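# Roll the towel into one straight, even roll

## Task

Complete the towel roll so it forms a single straight, uniform cylinder; a strip no wider than one hand may still lie flat on the table in front of the roll. The roll must stay rolled by itself, without the robot holding it. Then open the grippers and move both arms away from the towel.

## Robot and tools

Robot: two arms, left_arm and right_arm. Each ends in a two-finger gripper and carries a wrist camera. Bases in the scene frame: left_arm at (-0.035, +0.294, 0) m, quat_wxyz (+0.999, 0, 0, -0.050); right_arm at (-0.041, -0.325, 0) m, quat_wxyz (+0.996, 0, 0, +0.086).

Scene frame: origin on the table surface midway between the arms. +x points out across the table, +z points up, and left_arm sits on the +y side. The names left and right do not refer to sides of any image. Gripper fingers point along the gripper's +z axis and close along its y axis. end_effector_position is the spot between the finger pads, roughly 1 cm short of the tips. Printed hand positions can be off, more so when the arm is stretched far.

Row layout: one row has 14 numbers, each in [-1, 1], and always covers both arms. The first 7 are left_arm and the last 7 are right_arm. For each arm the order is shoulder (joint2), elbow (joint3), wrist roll (joint6), wrist pitch (joint4), waist (joint1), wrist yaw (joint5), then opening. The six joint numbers are scaled offsets: 1.0 equals 1.32 rad shoulder, 1.276 elbow, 2.022 wrist roll, 1.83 wrist pitch, 1.264 waist, 1.686 wrist yaw. Opening is absolute: +1 fully open, -1 closed. Joint ranges in rad: waist -2.880 to 2.880, shoulder 0.000 to 3.142, elbow 0.000 to 3.019, wrist pitch -1.693 to 1.571, wrist yaw -1.571 to 1.571, wrist roll -2.094 to 2.094. True ends may differ by up to 0.019 rad either way.

execute_actions(actions): a list of up to 15 actions. Each action is a table of up to 15 rows, one row per control step of 1/30 s. Every action lasts 15 steps, so a short table repeats its final row. Joint offsets in every row are measured from the arm's angles at the start of that action, not from the previous row; for the first action they come from the last reported angles. If an action would push a joint more than 0.019 rad beyond its range end, that action is rejected for both arms. A malformed action, or a first action failing that check, rejects the whole call. An empty list just returns the current state and images. A joint driven into its real end stops there and the result reports "joint sent to its limit"; absence of that line does not prove there is more room.

move(target, speed, blocking): target is one 14-number row of offsets, measured from the Joint positions in the latest result that printed them. Every joint follows a path that finishes at the same moment, so hands trace curves. speed, in rad/s from 0.01 to 2 (default 0.5), applies to the joint with the longest travel. Paths take 0.5 to 10 s; longer ones are cut off at 10 s. Moves do not avoid obstacles or the other arm. Finger openings are applied immediately. The result adds a move: line with the ending (done, off_target, moving, held, fault), limits=held or limits=none, and each arm's joint furthest from target. With blocking=false the result returns after 0.5 s while motion continues; then use wait or stop before sending any further move or execute_actions.

wait(seconds): 0 to 10; arms keep their last command and a running move carries on. stop(): brakes a running move; it needs stopping distance, more when fast; fingers continue. zoom_image(camera, region): region [x0, y0, x1, y1] in pixels, at most 504 by 504. read_manual(section): only "licences"; no motion. finished_scene(scene): ends the given scene for good and reports success.

Cameras: cam_high, cam_low, cam_roll_left, cam_roll_right (504x504 each), cam_left_wrist, cam_right_wrist (616x616 each).

Results: a state line per arm with gripper position (m) and quat_wxyz; Joint positions and Joint velocities per arm in the row's joint order, plus pad gap in m (0.094 = fully open); Joint targets, the angles currently being driven toward; grip_measured on the opening scale; joint torques (with offsets, friction and noise); for execute_actions, step readings with HELD marking steps where an arm was held back. "joint command not followed" means a clearance check altered some joint targets. MOTOR HOT appears at 85 °C; at 100 °C an OVER-TEMPERATURE FAULT drops that arm. FAULT lines mark arm stops.

Motion limits: each step a joint target stays within a lead of its measured angle (waist 0.264, shoulder 0.32, elbow 0.276, wrist pitch 0.33, wrist yaw 0.186, wrist roll 0.522 rad), and targets that would move the hand over 70 mm from where it is get scaled back. Large offsets therefore need several actions, and leftover motion must be commanded again. Zero offsets may let an arm droop; to hold it, command offsets back to the desired angles, then zeros, adding more if a joint stays short. The simulation keeps running while you think, with the last command held.

Gripping: to hold cloth, command an opening about 0.03 below grip_measured; smaller gaps grip lighter. Each pad pushes about 50 to 62 N, less on thin material. Readings may be off by about 1 mm.

Avoid: arms touching or shoving each other, fast impacts, pressing hard into the table or towel, dropping or letting the roll slip or unroll. Faster moves and targets set deeper past contact press harder. Finish with grippers open and arms lifted clear.

Each tool is called after "Emit:" in YAML: its name, and indented under it one key for each argument.

## Session

Emit:
execute_actions:
  actions: []

Scene clock: 0.00 s.
left_arm: end_effector_position=(+0.4751, +0.2394, +0.4945) grip_measured=+1.000 end_effector_quat_wxyz=(+0.711, +0.044, +0.701, -0.036) | right_arm: end_effector_position=(+0.4663, -0.2449, +0.4959) grip_measured=+1.000 end_effector_quat_wxyz=(+0.707, -0.051, +0.703, +0.058)
Joint names: [shoulder, elbow, wrist roll, wrist pitch, waist, wrist yaw]
Joint positions: left_arm=[ 1.03   1.033  0.013  0.012 -0.003  0.011  0.094] | right_arm=[ 1.032  1.042  0.009 -0.003 -0.015  0.004  0.094]
Joint velocities: left_arm=[-0.015 -0.012  0.007  0.012  0.005 -0.007  0.   ] | right_arm=[-0.005 -0.007 -0.037 -0.007  0.005 -0.007  0.   ]
Joint torques (N m, as the arm reports them, + toward a larger angle): no reading
Joint targets: left_arm=[1.031 1.063 0.013 0.017 -0.003 0.011] | right_arm=[1.029 1.075 0.009 0.004 -0.015 0.004]

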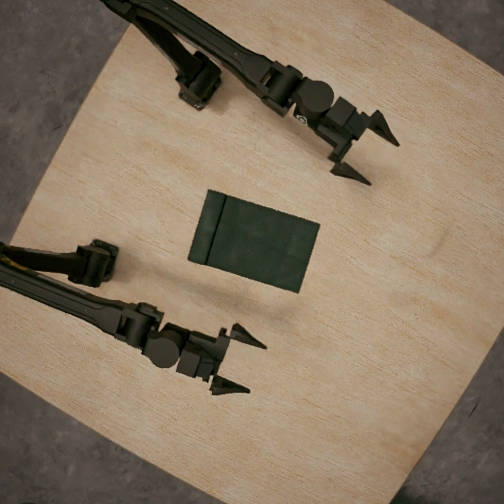

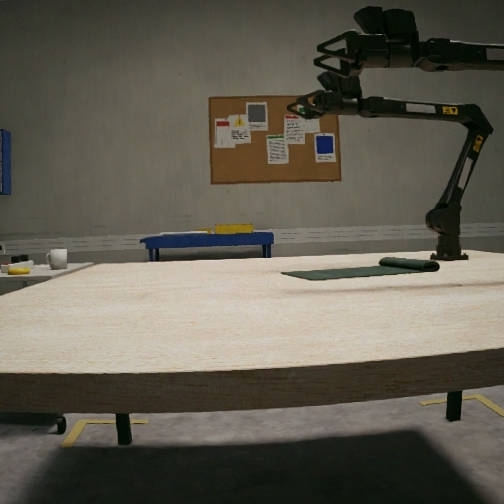

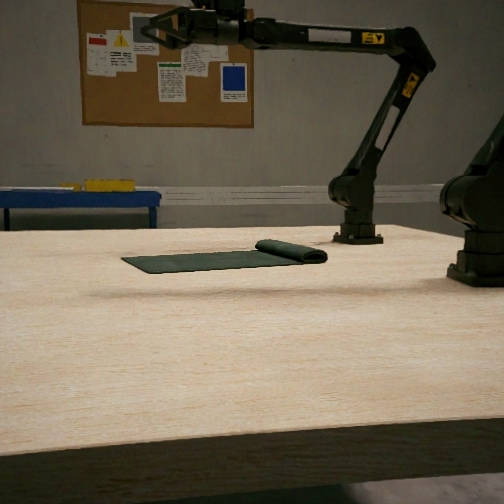

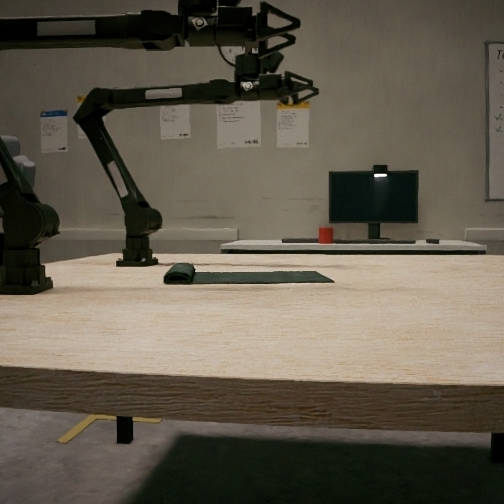

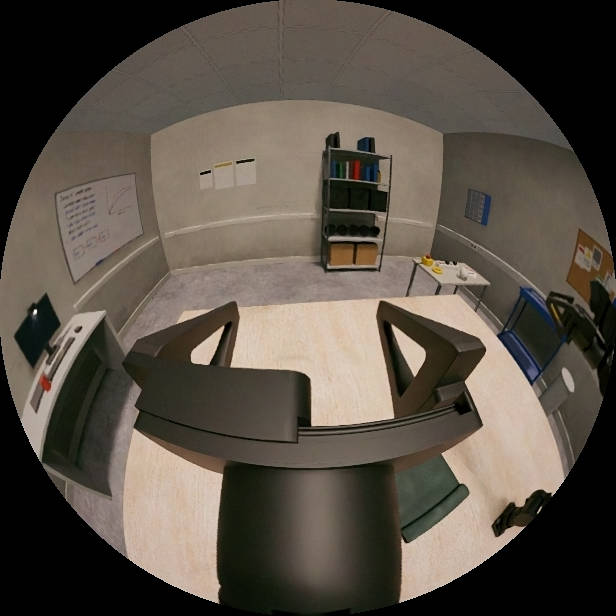

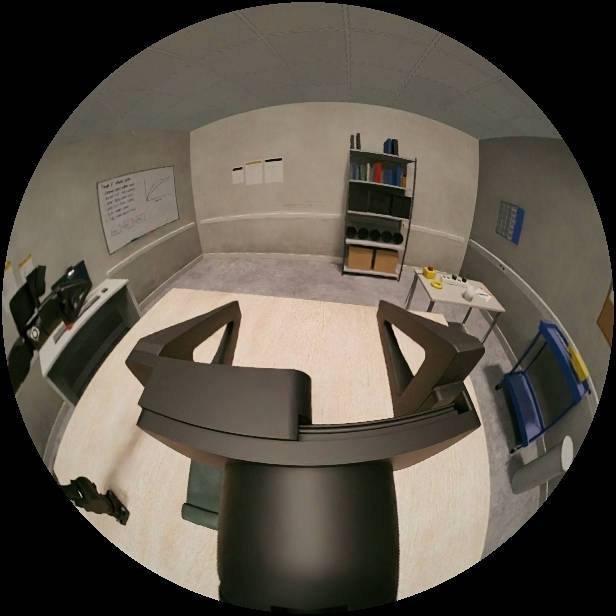

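Emit:
zoom_image:
  camera: "cam_roll_right"
  region: [150,240,350,310]

Emit:
zoom_image:
  camera: "cam_roll_left"
  region: [230,225,350,285]

Region (150, 240, 350, 310) of cam_roll_right's 504x504 image, scaled by 2.520, with more detail than that image has; it fills the top 176 rows of this view, and the rest is white.

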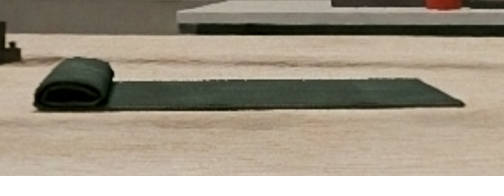

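Region (230, 225, 350, 285) of cam_roll_left's 504x504 image, scaled by 4.200, with more detail than that image has.

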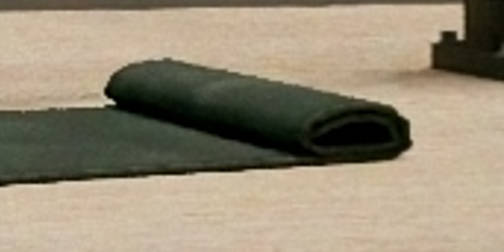

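Emit:
move:
  target: [0,0,0,0,0.8,0,1, 0.070,-0.465,0.439,-0.261,0.849,0.342,1]
  speed: 0.7

Scene clock: 48.60 s.
left_arm: end_effector_position=(+0.2798, +0.6995, +0.4945) grip_measured=+1.000 end_effector_quat_wxyz=(+0.639, -0.303, +0.633, +0.315) | right_arm: end_effector_position=(+0.1484, -0.0712, +0.0606) grip_measured=+1.000 end_effector_quat_wxyz=(+0.340, -0.106, +0.934, +0.035)
Joint names: [shoulder, elbow, wrist roll, wrist pitch, waist, wrist yaw]
Joint positions: left_arm=[1.03  1.033 0.013 0.012 1.014 0.01  0.094] | right_arm=[ 1.119  0.436  0.88  -0.471  1.058  0.578  0.094]
Joint velocities: left_arm=[-0.005  0.002 -0.066 -0.007 -0.005  0.022  0.   ] | right_arm=[-0.005 -0.007 -0.022 -0.007 -0.015  0.051  0.   ]
Joint torques (N m, as the arm reports them, + toward a larger angle): left_arm=[-6.5  11.94  0.09  2.23 -1.89 -0.04] | right_arm=[-4.62  9.22  0.27  0.09  0.95  0.59]
Joint targets: left_arm=[1.030 1.033 0.013 0.012 1.009 0.011] | right_arm=[1.124 0.449 0.897 -0.480 1.058 0.580]
move: done; limits=none; left_arm: farthest joint: the waist, 0.006 radians from its target (1.011 radians at the start); right_arm: farthest joint: the wrist roll, 0.017 radians from its target (0.887 radians at the start)

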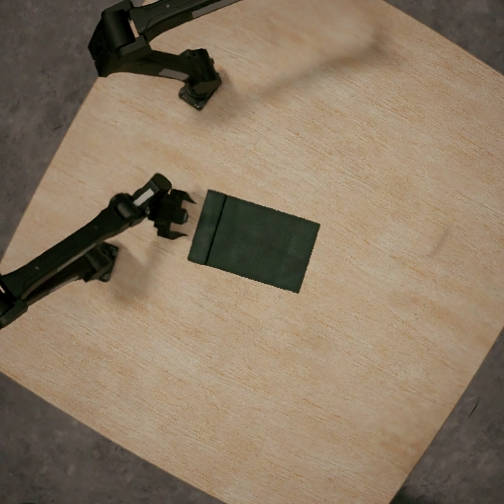

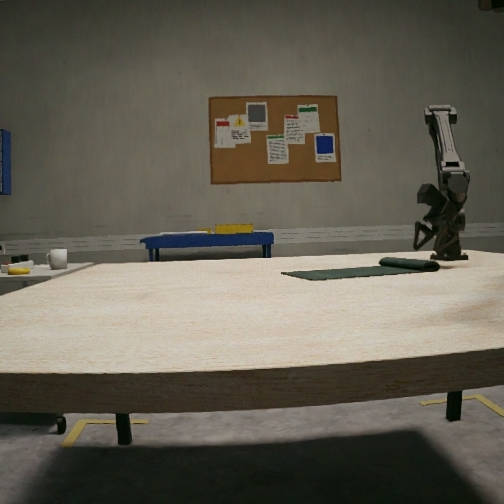

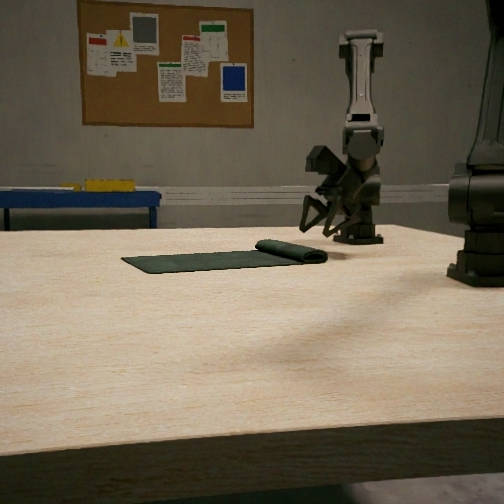

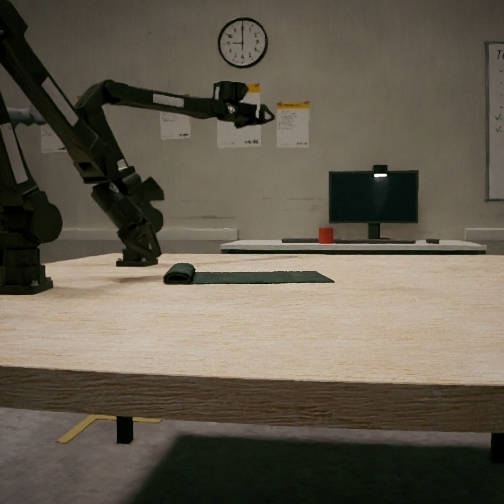

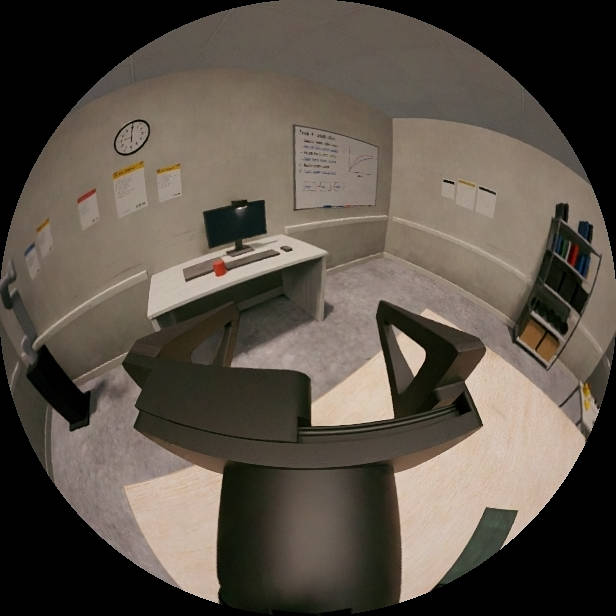

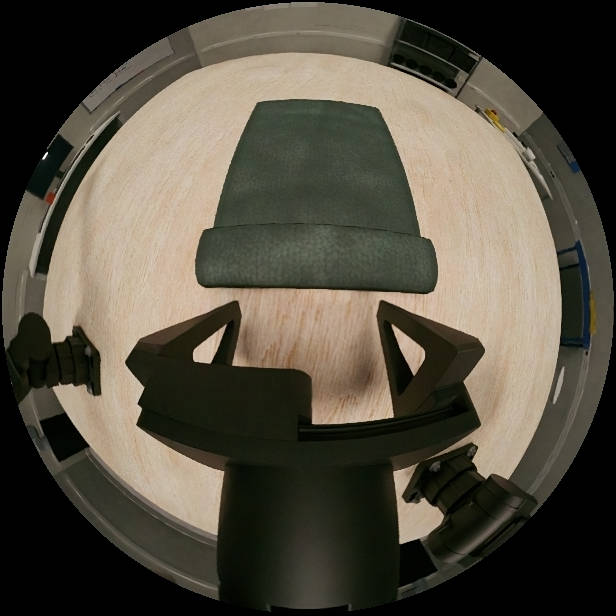

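Emit:
move:
  target: [0,0,0,0,0,0,1, 0.122,-0.042,0.012,0.117,-0.005,0,1]
  speed: 0.3

Scene clock: 62.80 s.
left_arm: end_effector_position=(+0.2798, +0.6995, +0.4945) grip_measured=+1.000 end_effector_quat_wxyz=(+0.639, -0.303, +0.633, +0.315) | right_arm: end_effector_position=(+0.1489, -0.0709, +0.0168) grip_measured=+1.000 end_effector_quat_wxyz=(+0.340, -0.102, +0.934, +0.034)
Joint names: [shoulder, elbow, wrist roll, wrist pitch, waist, wrist yaw]
Joint positions: left_arm=[1.03  1.033 0.013 0.012 1.014 0.01  0.094] | right_arm=[ 1.269  0.383  0.888 -0.273  1.058  0.58   0.094]
Joint velocities: left_arm=[-0.005  0.007 -0.007 -0.002  0.015  0.022  0.   ] | right_arm=[ 0.005 -0.002 -0.007  0.012 -0.005  0.007  0.   ]
Joint torques (N m, as the arm reports them, + toward a larger angle): left_arm=[-6.64 11.9   0.12  2.11 -1.32 -0.06] | right_arm=[-4.7   6.83  0.24  1.28  0.17  0.42]
Joint targets: left_arm=[1.030 1.033 0.013 0.012 1.014 0.010] | right_arm=[1.280 0.383 0.904 -0.256 1.051 0.578]
move: done; limits=none; left_arm: farthest joint: the waist, 0.000 radians from its target (0.000 radians at the start); right_arm: farthest joint: the wrist pitch, 0.017 radians from its target (0.214 radians at the start)

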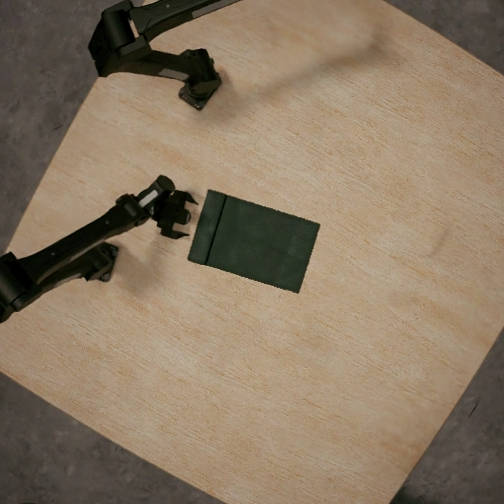

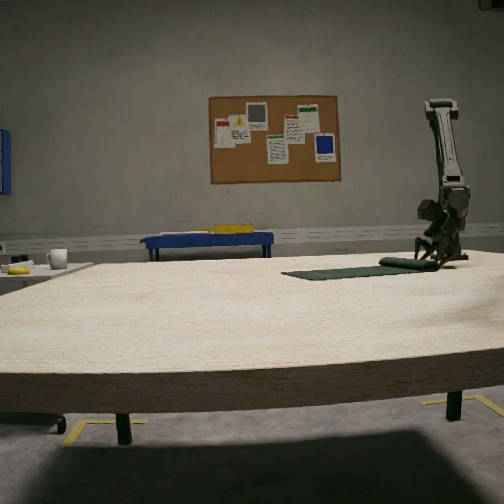

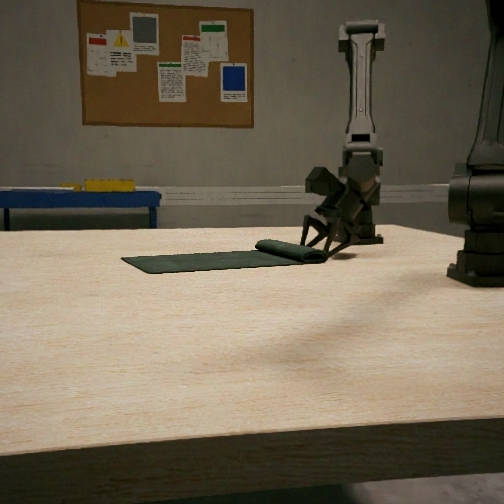

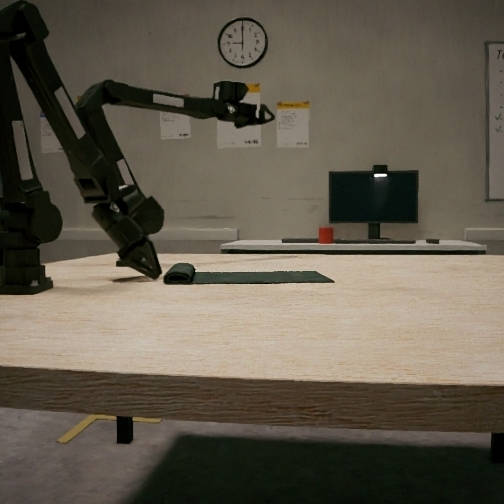

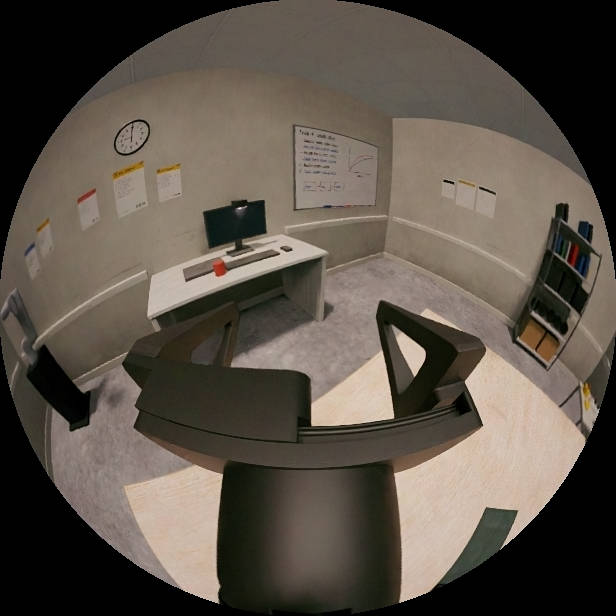

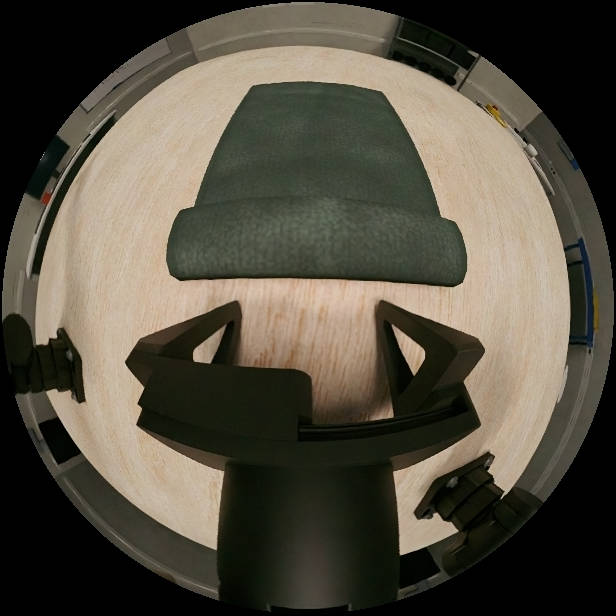

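Emit:
move:
  target: [0,0,0,0,0,0,1, 0.066,0.034,-0.072,0.068,-0.11,-0.038,1]
  speed: 0.12

Scene clock: 68.57 s.
left_arm: end_effector_position=(+0.2798, +0.6995, +0.4945) grip_measured=+1.000 end_effector_quat_wxyz=(+0.639, -0.303, +0.633, +0.315) | right_arm: end_effector_position=(+0.1871, -0.0644, +0.0155) grip_measured=+1.000 end_effector_quat_wxyz=(+0.343, -0.094, +0.934, +0.042)
Joint names: [shoulder, elbow, wrist roll, wrist pitch, waist, wrist yaw]
Joint positions: left_arm=[1.03  1.033 0.013 0.012 1.014 0.01  0.094] | right_arm=[ 1.327  0.411  0.767 -0.157  0.93   0.524  0.094]
Joint velocities: left_arm=[-0.024  0.007 -0.007 -0.017 -0.005  0.007  0.   ] | right_arm=[-0.005 -0.007  0.007  0.002 -0.024 -0.037  0.   ]
Joint torques (N m, as the arm reports them, + toward a larger angle): left_arm=[-6.58 11.78  0.11  2.21 -1.79 -0.07] | right_arm=[-4.04  8.16 -0.17  1.01 -0.36  0.04]
Joint targets: left_arm=[1.030 1.033 0.013 0.012 1.014 0.010] | right_arm=[1.356 0.426 0.743 -0.149 0.919 0.516]
move: off_target (right_arm); limits=none; left_arm: farthest joint: the waist, 0.000 radians from its target (0.000 radians at the start); right_arm: farthest joint: the shoulder, 0.029 radians from its target (0.087 radians at the start)

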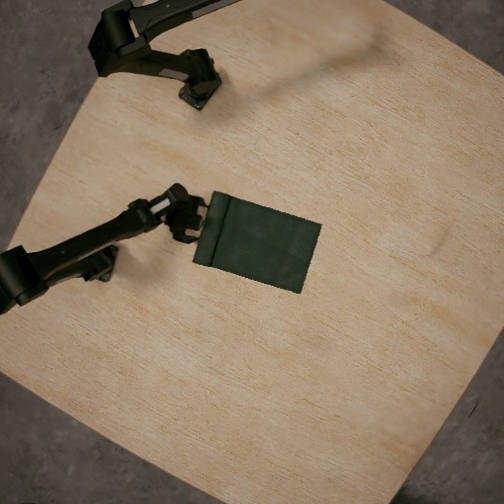

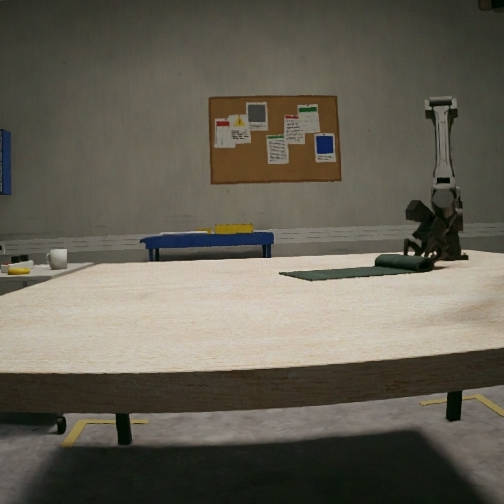

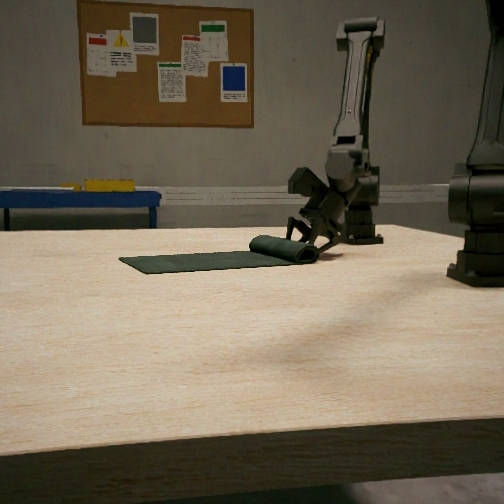

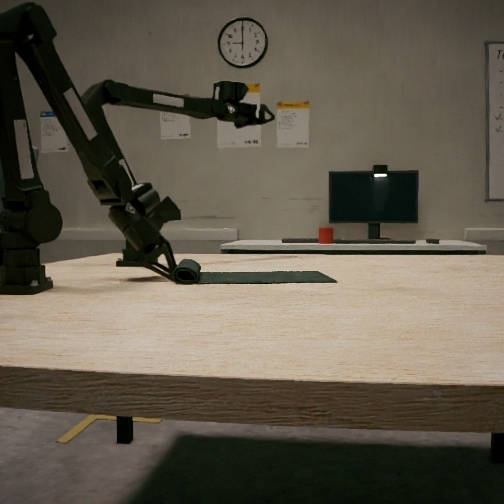

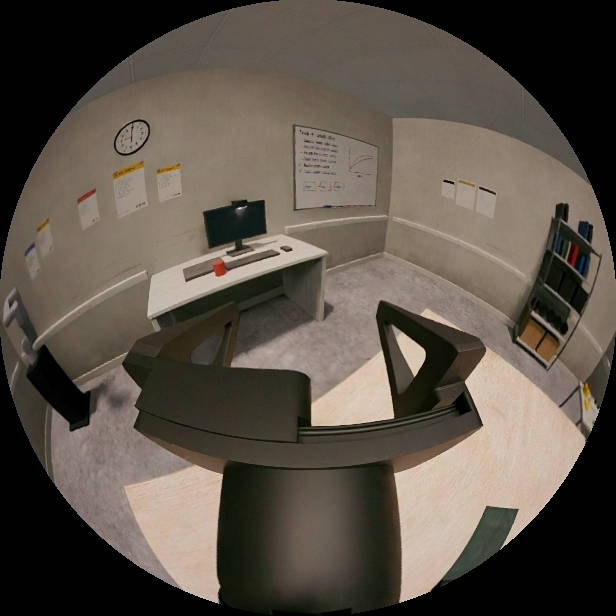

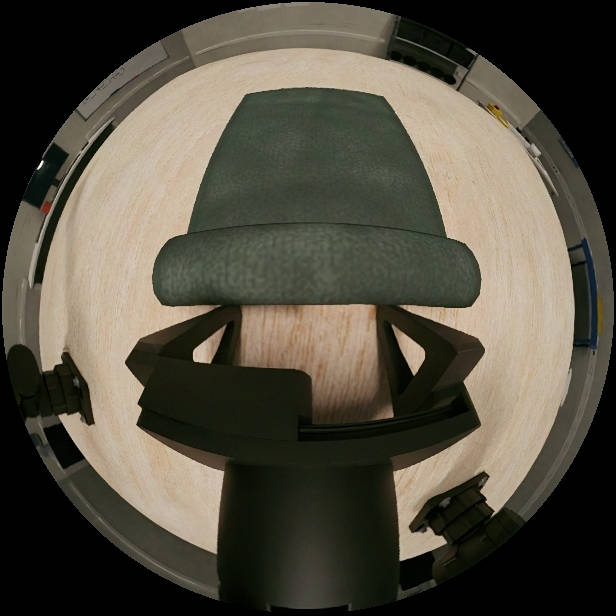

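Emit:
move:
  target: [0,0,0,0,0,0,1, -0.007,0.087,-0.064,-0.042,-0.095,-0.036,1]
  speed: 0.12

Scene clock: 74.47 s.
left_arm: end_effector_position=(+0.2798, +0.6995, +0.4945) grip_measured=+1.000 end_effector_quat_wxyz=(+0.639, -0.303, +0.633, +0.315) | right_arm: end_effector_position=(+0.2217, -0.0653, +0.0307) grip_measured=+1.000 end_effector_quat_wxyz=(+0.330, -0.100, +0.938, +0.027)
Joint names: [shoulder, elbow, wrist roll, wrist pitch, waist, wrist yaw]
Joint positions: left_arm=[1.03  1.033 0.013 0.012 1.014 0.01  0.094] | right_arm=[ 1.326  0.485  0.655 -0.222  0.817  0.465  0.094]
Joint velocities: left_arm=[ 0.005  0.012 -0.037  0.012  0.005 -0.007  0.   ] | right_arm=[-0.005  0.002 -0.007  0.007 -0.015  0.022  0.   ]
Joint torques (N m, as the arm reports them, + toward a larger angle): left_arm=[-6.32 11.78  0.1   2.14 -1.5  -0.08] | right_arm=[-7.75 10.58 -0.08  0.16 -0.09  0.29]
Joint targets: left_arm=[1.030 1.033 0.013 0.012 1.014 0.010] | right_arm=[1.318 0.522 0.637 -0.234 0.810 0.463]
move: off_target (right_arm); limits=none; left_arm: farthest joint: the waist, 0.000 radians from its target (0.000 radians at the start); right_arm: farthest joint: the elbow, 0.037 radians from its target (0.111 radians at the start)

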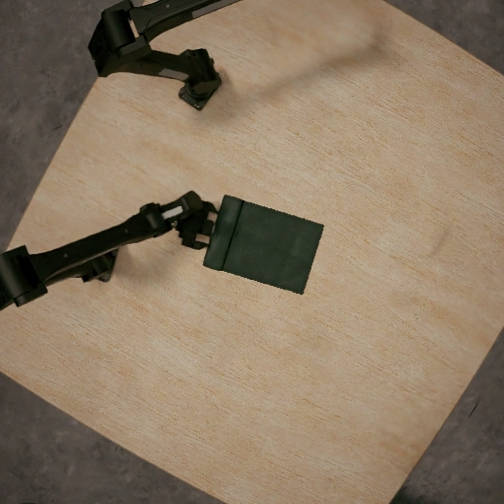

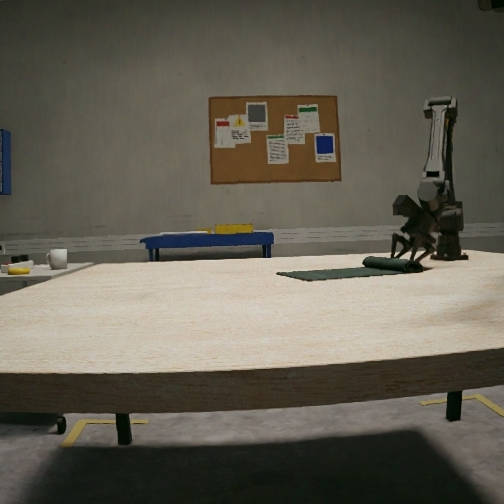

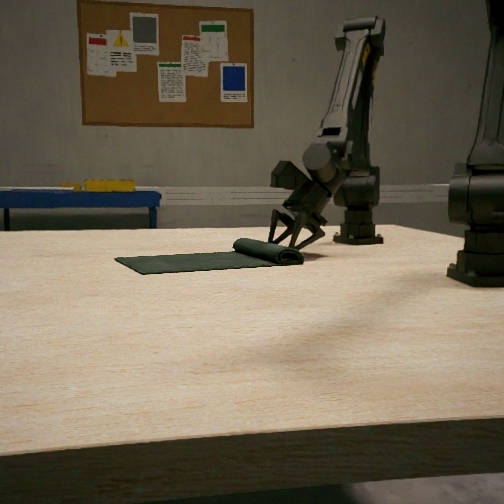

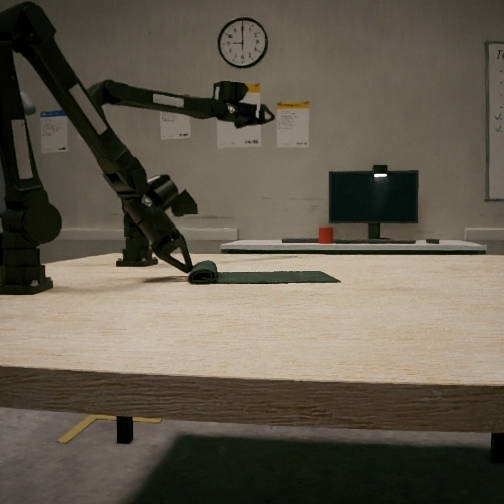

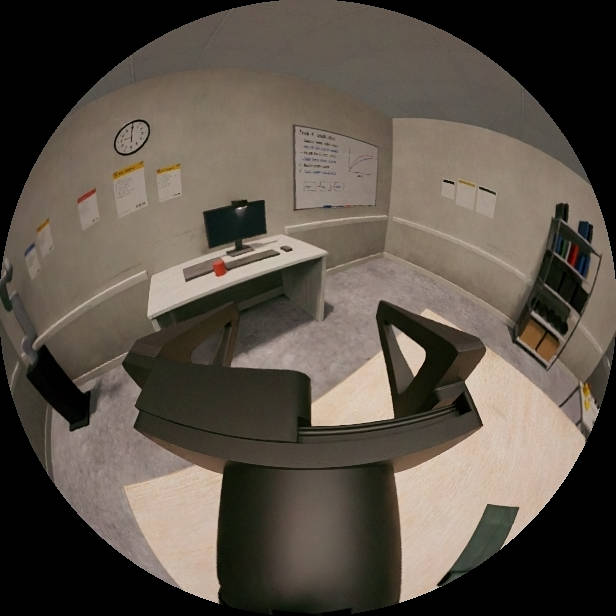

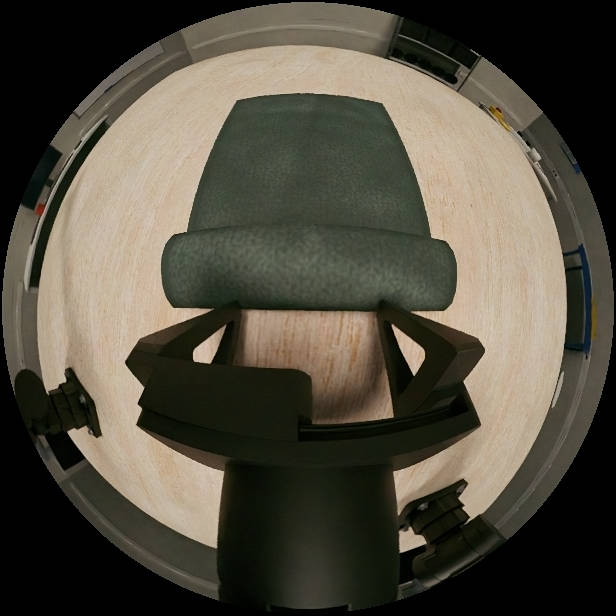

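Emit:
move:
  target: [0,0,0,0,0,0,1, 0.036,-0.032,0.03,0.048,0.055,0.022,1]
  speed: 0.15

Scene clock: 80.77 s.
left_arm: end_effector_position=(+0.2798, +0.6995, +0.4945) grip_measured=+1.000 end_effector_quat_wxyz=(+0.639, -0.303, +0.633, +0.315) | right_arm: end_effector_position=(+0.2059, -0.0604, +0.0173) grip_measured=+1.000 end_effector_quat_wxyz=(+0.342, -0.101, +0.934, +0.034)
Joint names: [shoulder, elbow, wrist roll, wrist pitch, waist, wrist yaw]
Joint positions: left_arm=[1.03  1.033 0.013 0.012 1.014 0.01  0.094] | right_arm=[ 1.358  0.447  0.702 -0.149  0.878  0.503  0.094]
Joint velocities: left_arm=[-0.005 -0.002 -0.037  0.002 -0.005 -0.037  0.   ] | right_arm=[-0.005 -0.007 -0.051 -0.002 -0.005 -0.051  0.   ]
Joint torques (N m, as the arm reports them, + toward a larger angle): left_arm=[-6.49 11.81  0.08  2.14 -1.42 -0.06] | right_arm=[-5.52  6.5   0.21  1.35  1.39  0.41]
Joint targets: left_arm=[1.030 1.033 0.013 0.012 1.014 0.010] | right_arm=[1.373 0.444 0.716 -0.134 0.887 0.502]
move: done; limits=none; left_arm: farthest joint: the waist, 0.000 radians from its target (0.000 radians at the start); right_arm: farthest joint: the shoulder, 0.016 radians from its target (0.048 radians at the start)

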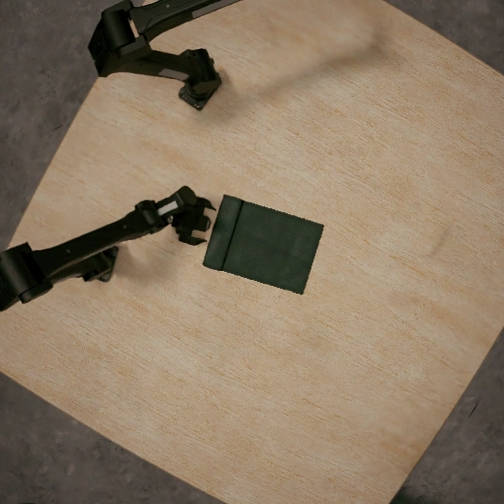

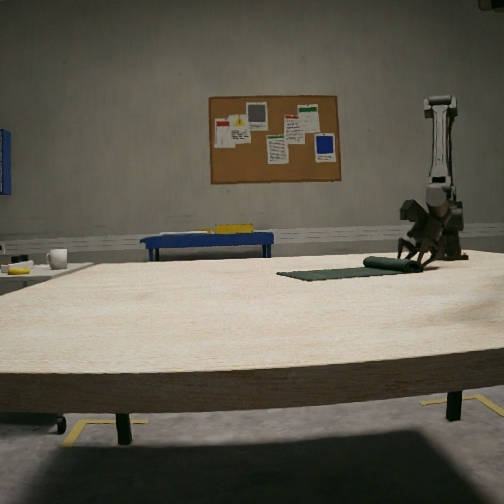

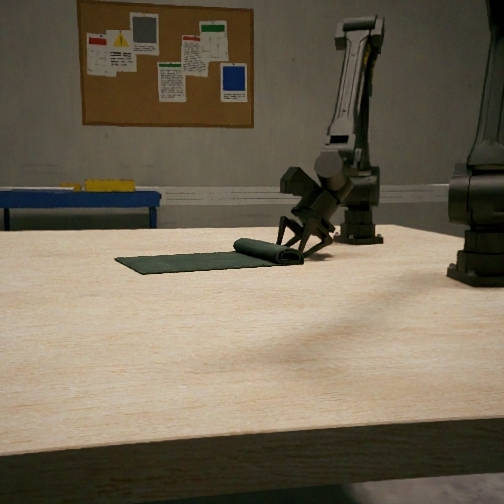

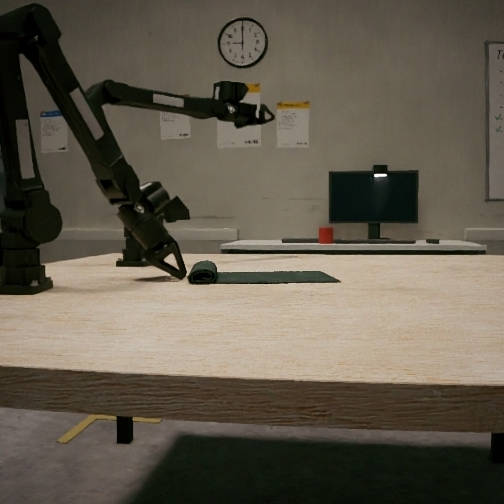

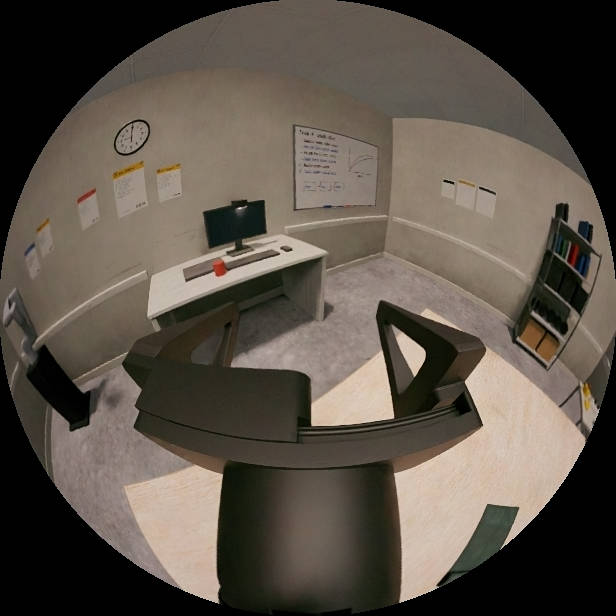

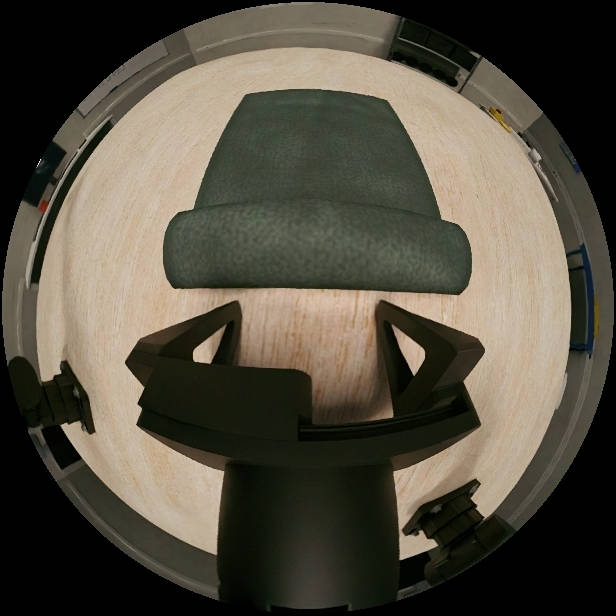

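Emit:
move:
  target: [0,0,0,0,0,0,1, 0.136,0.194,-0.112,0.03,-0.19,-0.078,1]
  speed: 0.12

Scene clock: 88.73 s.
left_arm: end_effector_position=(+0.2798, +0.6995, +0.4945) grip_measured=+1.000 end_effector_quat_wxyz=(+0.639, -0.303, +0.633, +0.315) | right_arm: end_effector_position=(+0.3117, -0.0404, +0.0248) grip_measured=+1.000 end_effector_quat_wxyz=(+0.333, -0.099, +0.937, +0.032)
Joint names: [shoulder, elbow, wrist roll, wrist pitch, waist, wrist yaw]
Joint positions: left_arm=[1.03  1.033 0.013 0.012 1.014 0.01  0.094] | right_arm=[ 1.527  0.657  0.493 -0.114  0.645  0.373  0.094]
Joint velocities: left_arm=[-0.015 -0.007 -0.022 -0.012  0.005 -0.066  0.   ] | right_arm=[-0.005  0.007  0.022  0.002 -0.015  0.022  0.   ]
Joint torques (N m, as the arm reports them, + toward a larger angle): left_arm=[-6.16 11.92  0.1   2.07 -1.1  -0.06] | right_arm=[-9.11 10.5  -0.1   1.78  0.1   0.22]
Joint targets: left_arm=[1.030 1.033 0.013 0.012 1.014 0.010] | right_arm=[1.537 0.694 0.476 -0.094 0.638 0.371]
move: off_target (right_arm); limits=none; left_arm: farthest joint: the waist, 0.000 radians from its target (0.000 radians at the start); right_arm: farthest joint: the elbow, 0.038 radians from its target (0.248 radians at the start)

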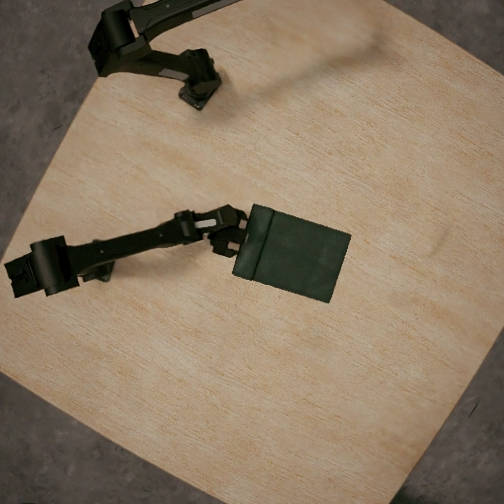

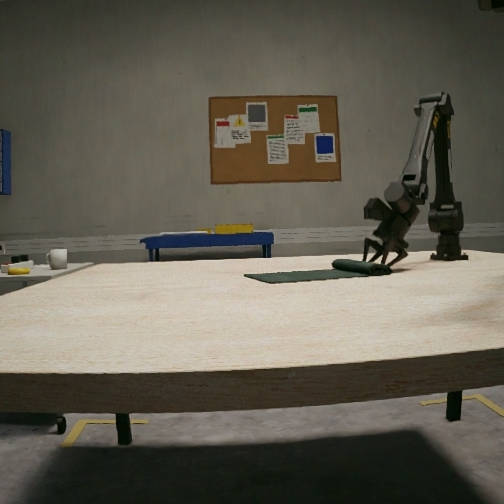

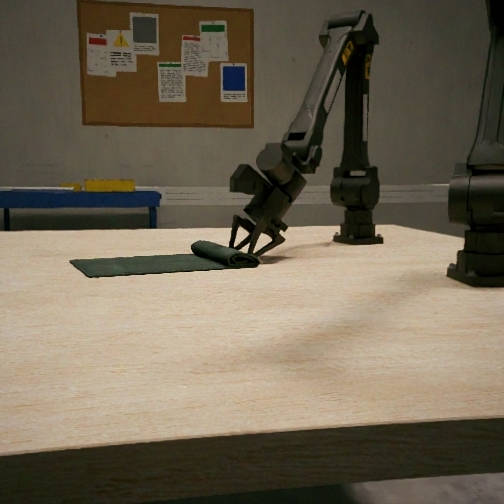

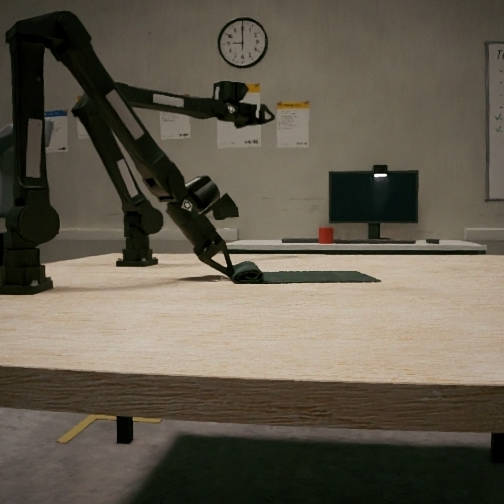

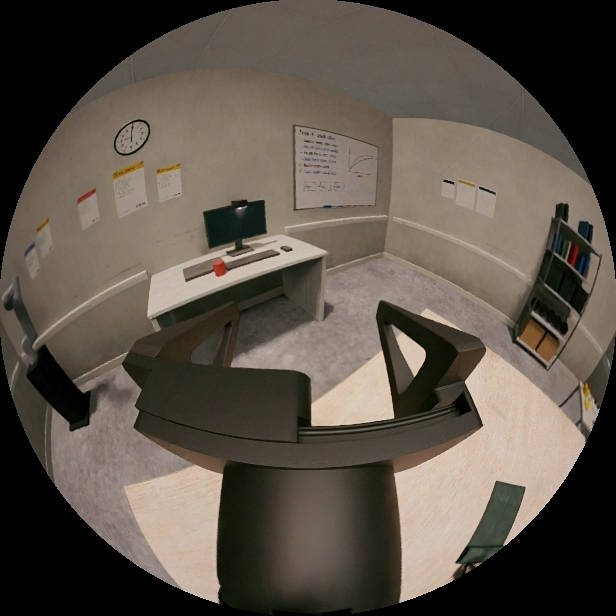

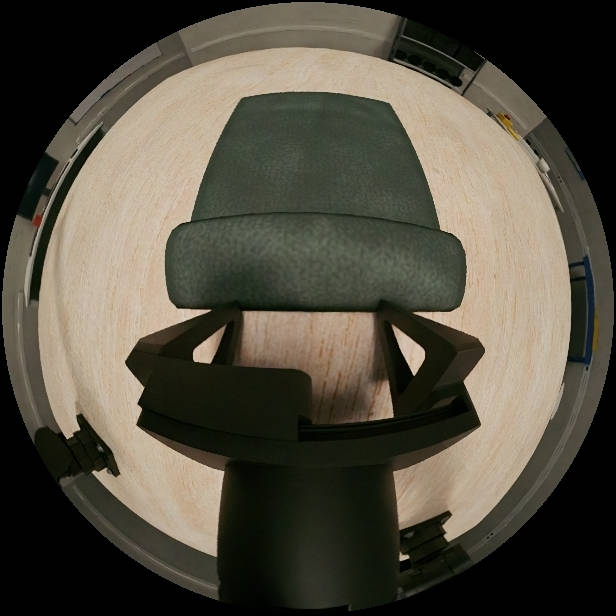

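Emit:
move:
  target: [0.824,0.505,0,-0.46,-0.85,0.41,-1, 0.008,0.029,-0.008,0.011,0,0,1]
  speed: 0.6

Scene clock: 103.97 s.
left_arm: end_effector_position=(+0.6015, +0.0794, +0.0326) grip_measured=-0.981 end_effector_quat_wxyz=(+0.090, +0.122, +0.925, -0.348) | right_arm: end_effector_position=(+0.3117, -0.0404, +0.0248) grip_measured=+1.000 end_effector_quat_wxyz=(+0.333, -0.099, +0.937, +0.032)
Joint names: [shoulder, elbow, wrist roll, wrist pitch, waist, wrist yaw]
Joint positions: left_arm=[ 2.125  1.619  0.013 -0.82  -0.059  0.7    0.001] | right_arm=[ 1.527  0.657  0.493 -0.114  0.645  0.373  0.094]
Joint velocities: left_arm=[-0.005 -0.012 -0.022  0.007 -0.024  0.007 -0.001] | right_arm=[-0.015 -0.002 -0.022  0.002  0.005  0.066  0.   ]
Joint torques (N m, as the arm reports them, + toward a larger angle): left_arm=[-18.67  14.24   0.15   0.84  -1.89   0.51] | right_arm=[-9.23 10.42 -0.1   1.84  0.58  0.32]
Joint targets: left_arm=[2.118 1.677 0.013 -0.830 -0.060 0.702] | right_arm=[1.538 0.694 0.477 -0.094 0.645 0.373]
move: off_target (left_arm, right_arm); limits=none; left_arm: farthest joint: the elbow, 0.058 radians from its target (0.645 radians at the start); right_arm: farthest joint: the elbow, 0.037 radians from its target (0.037 radians at the start)

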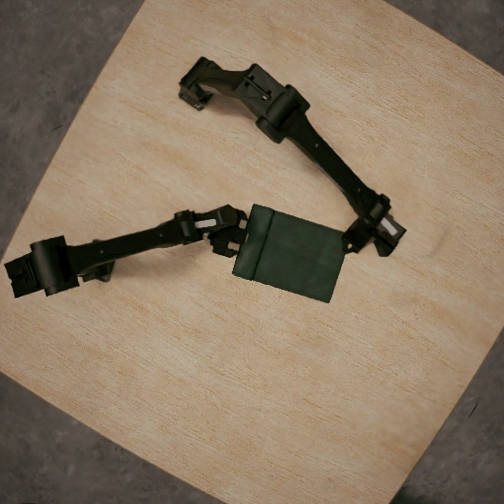

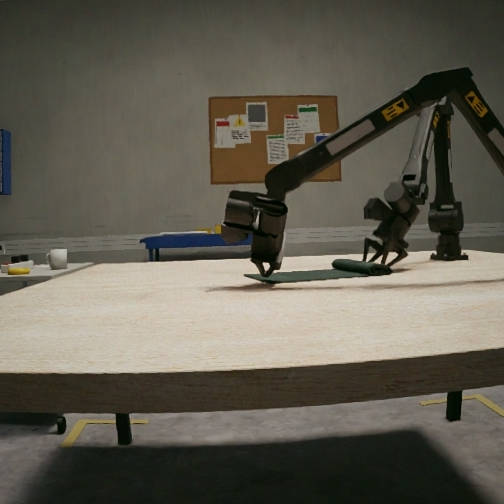

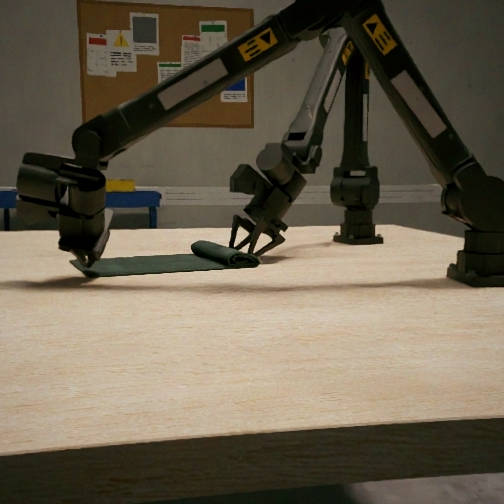

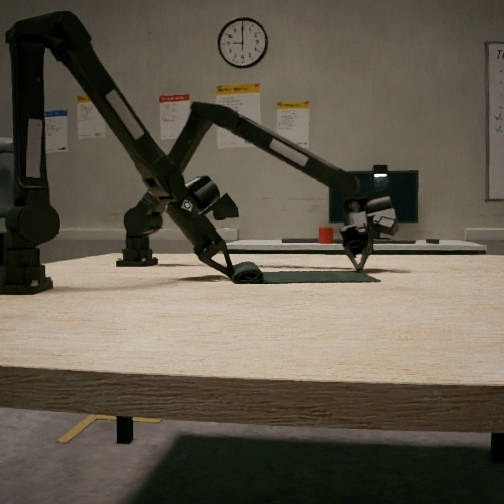

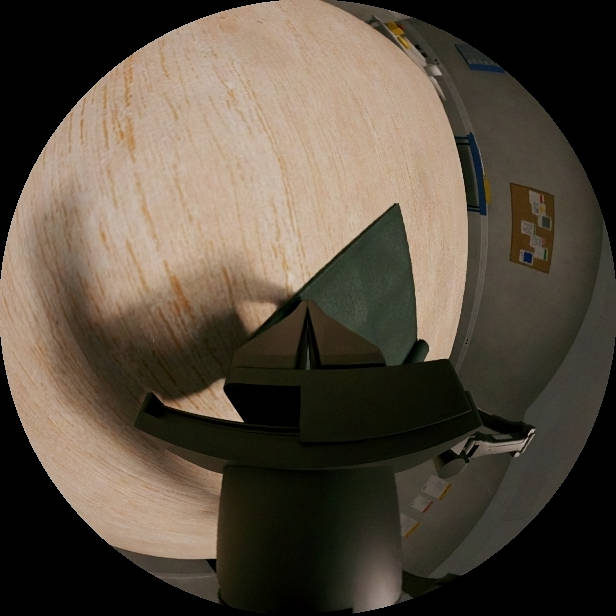

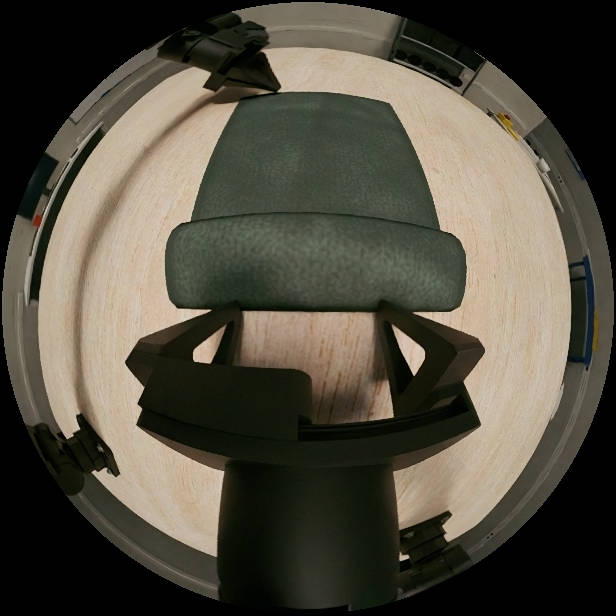

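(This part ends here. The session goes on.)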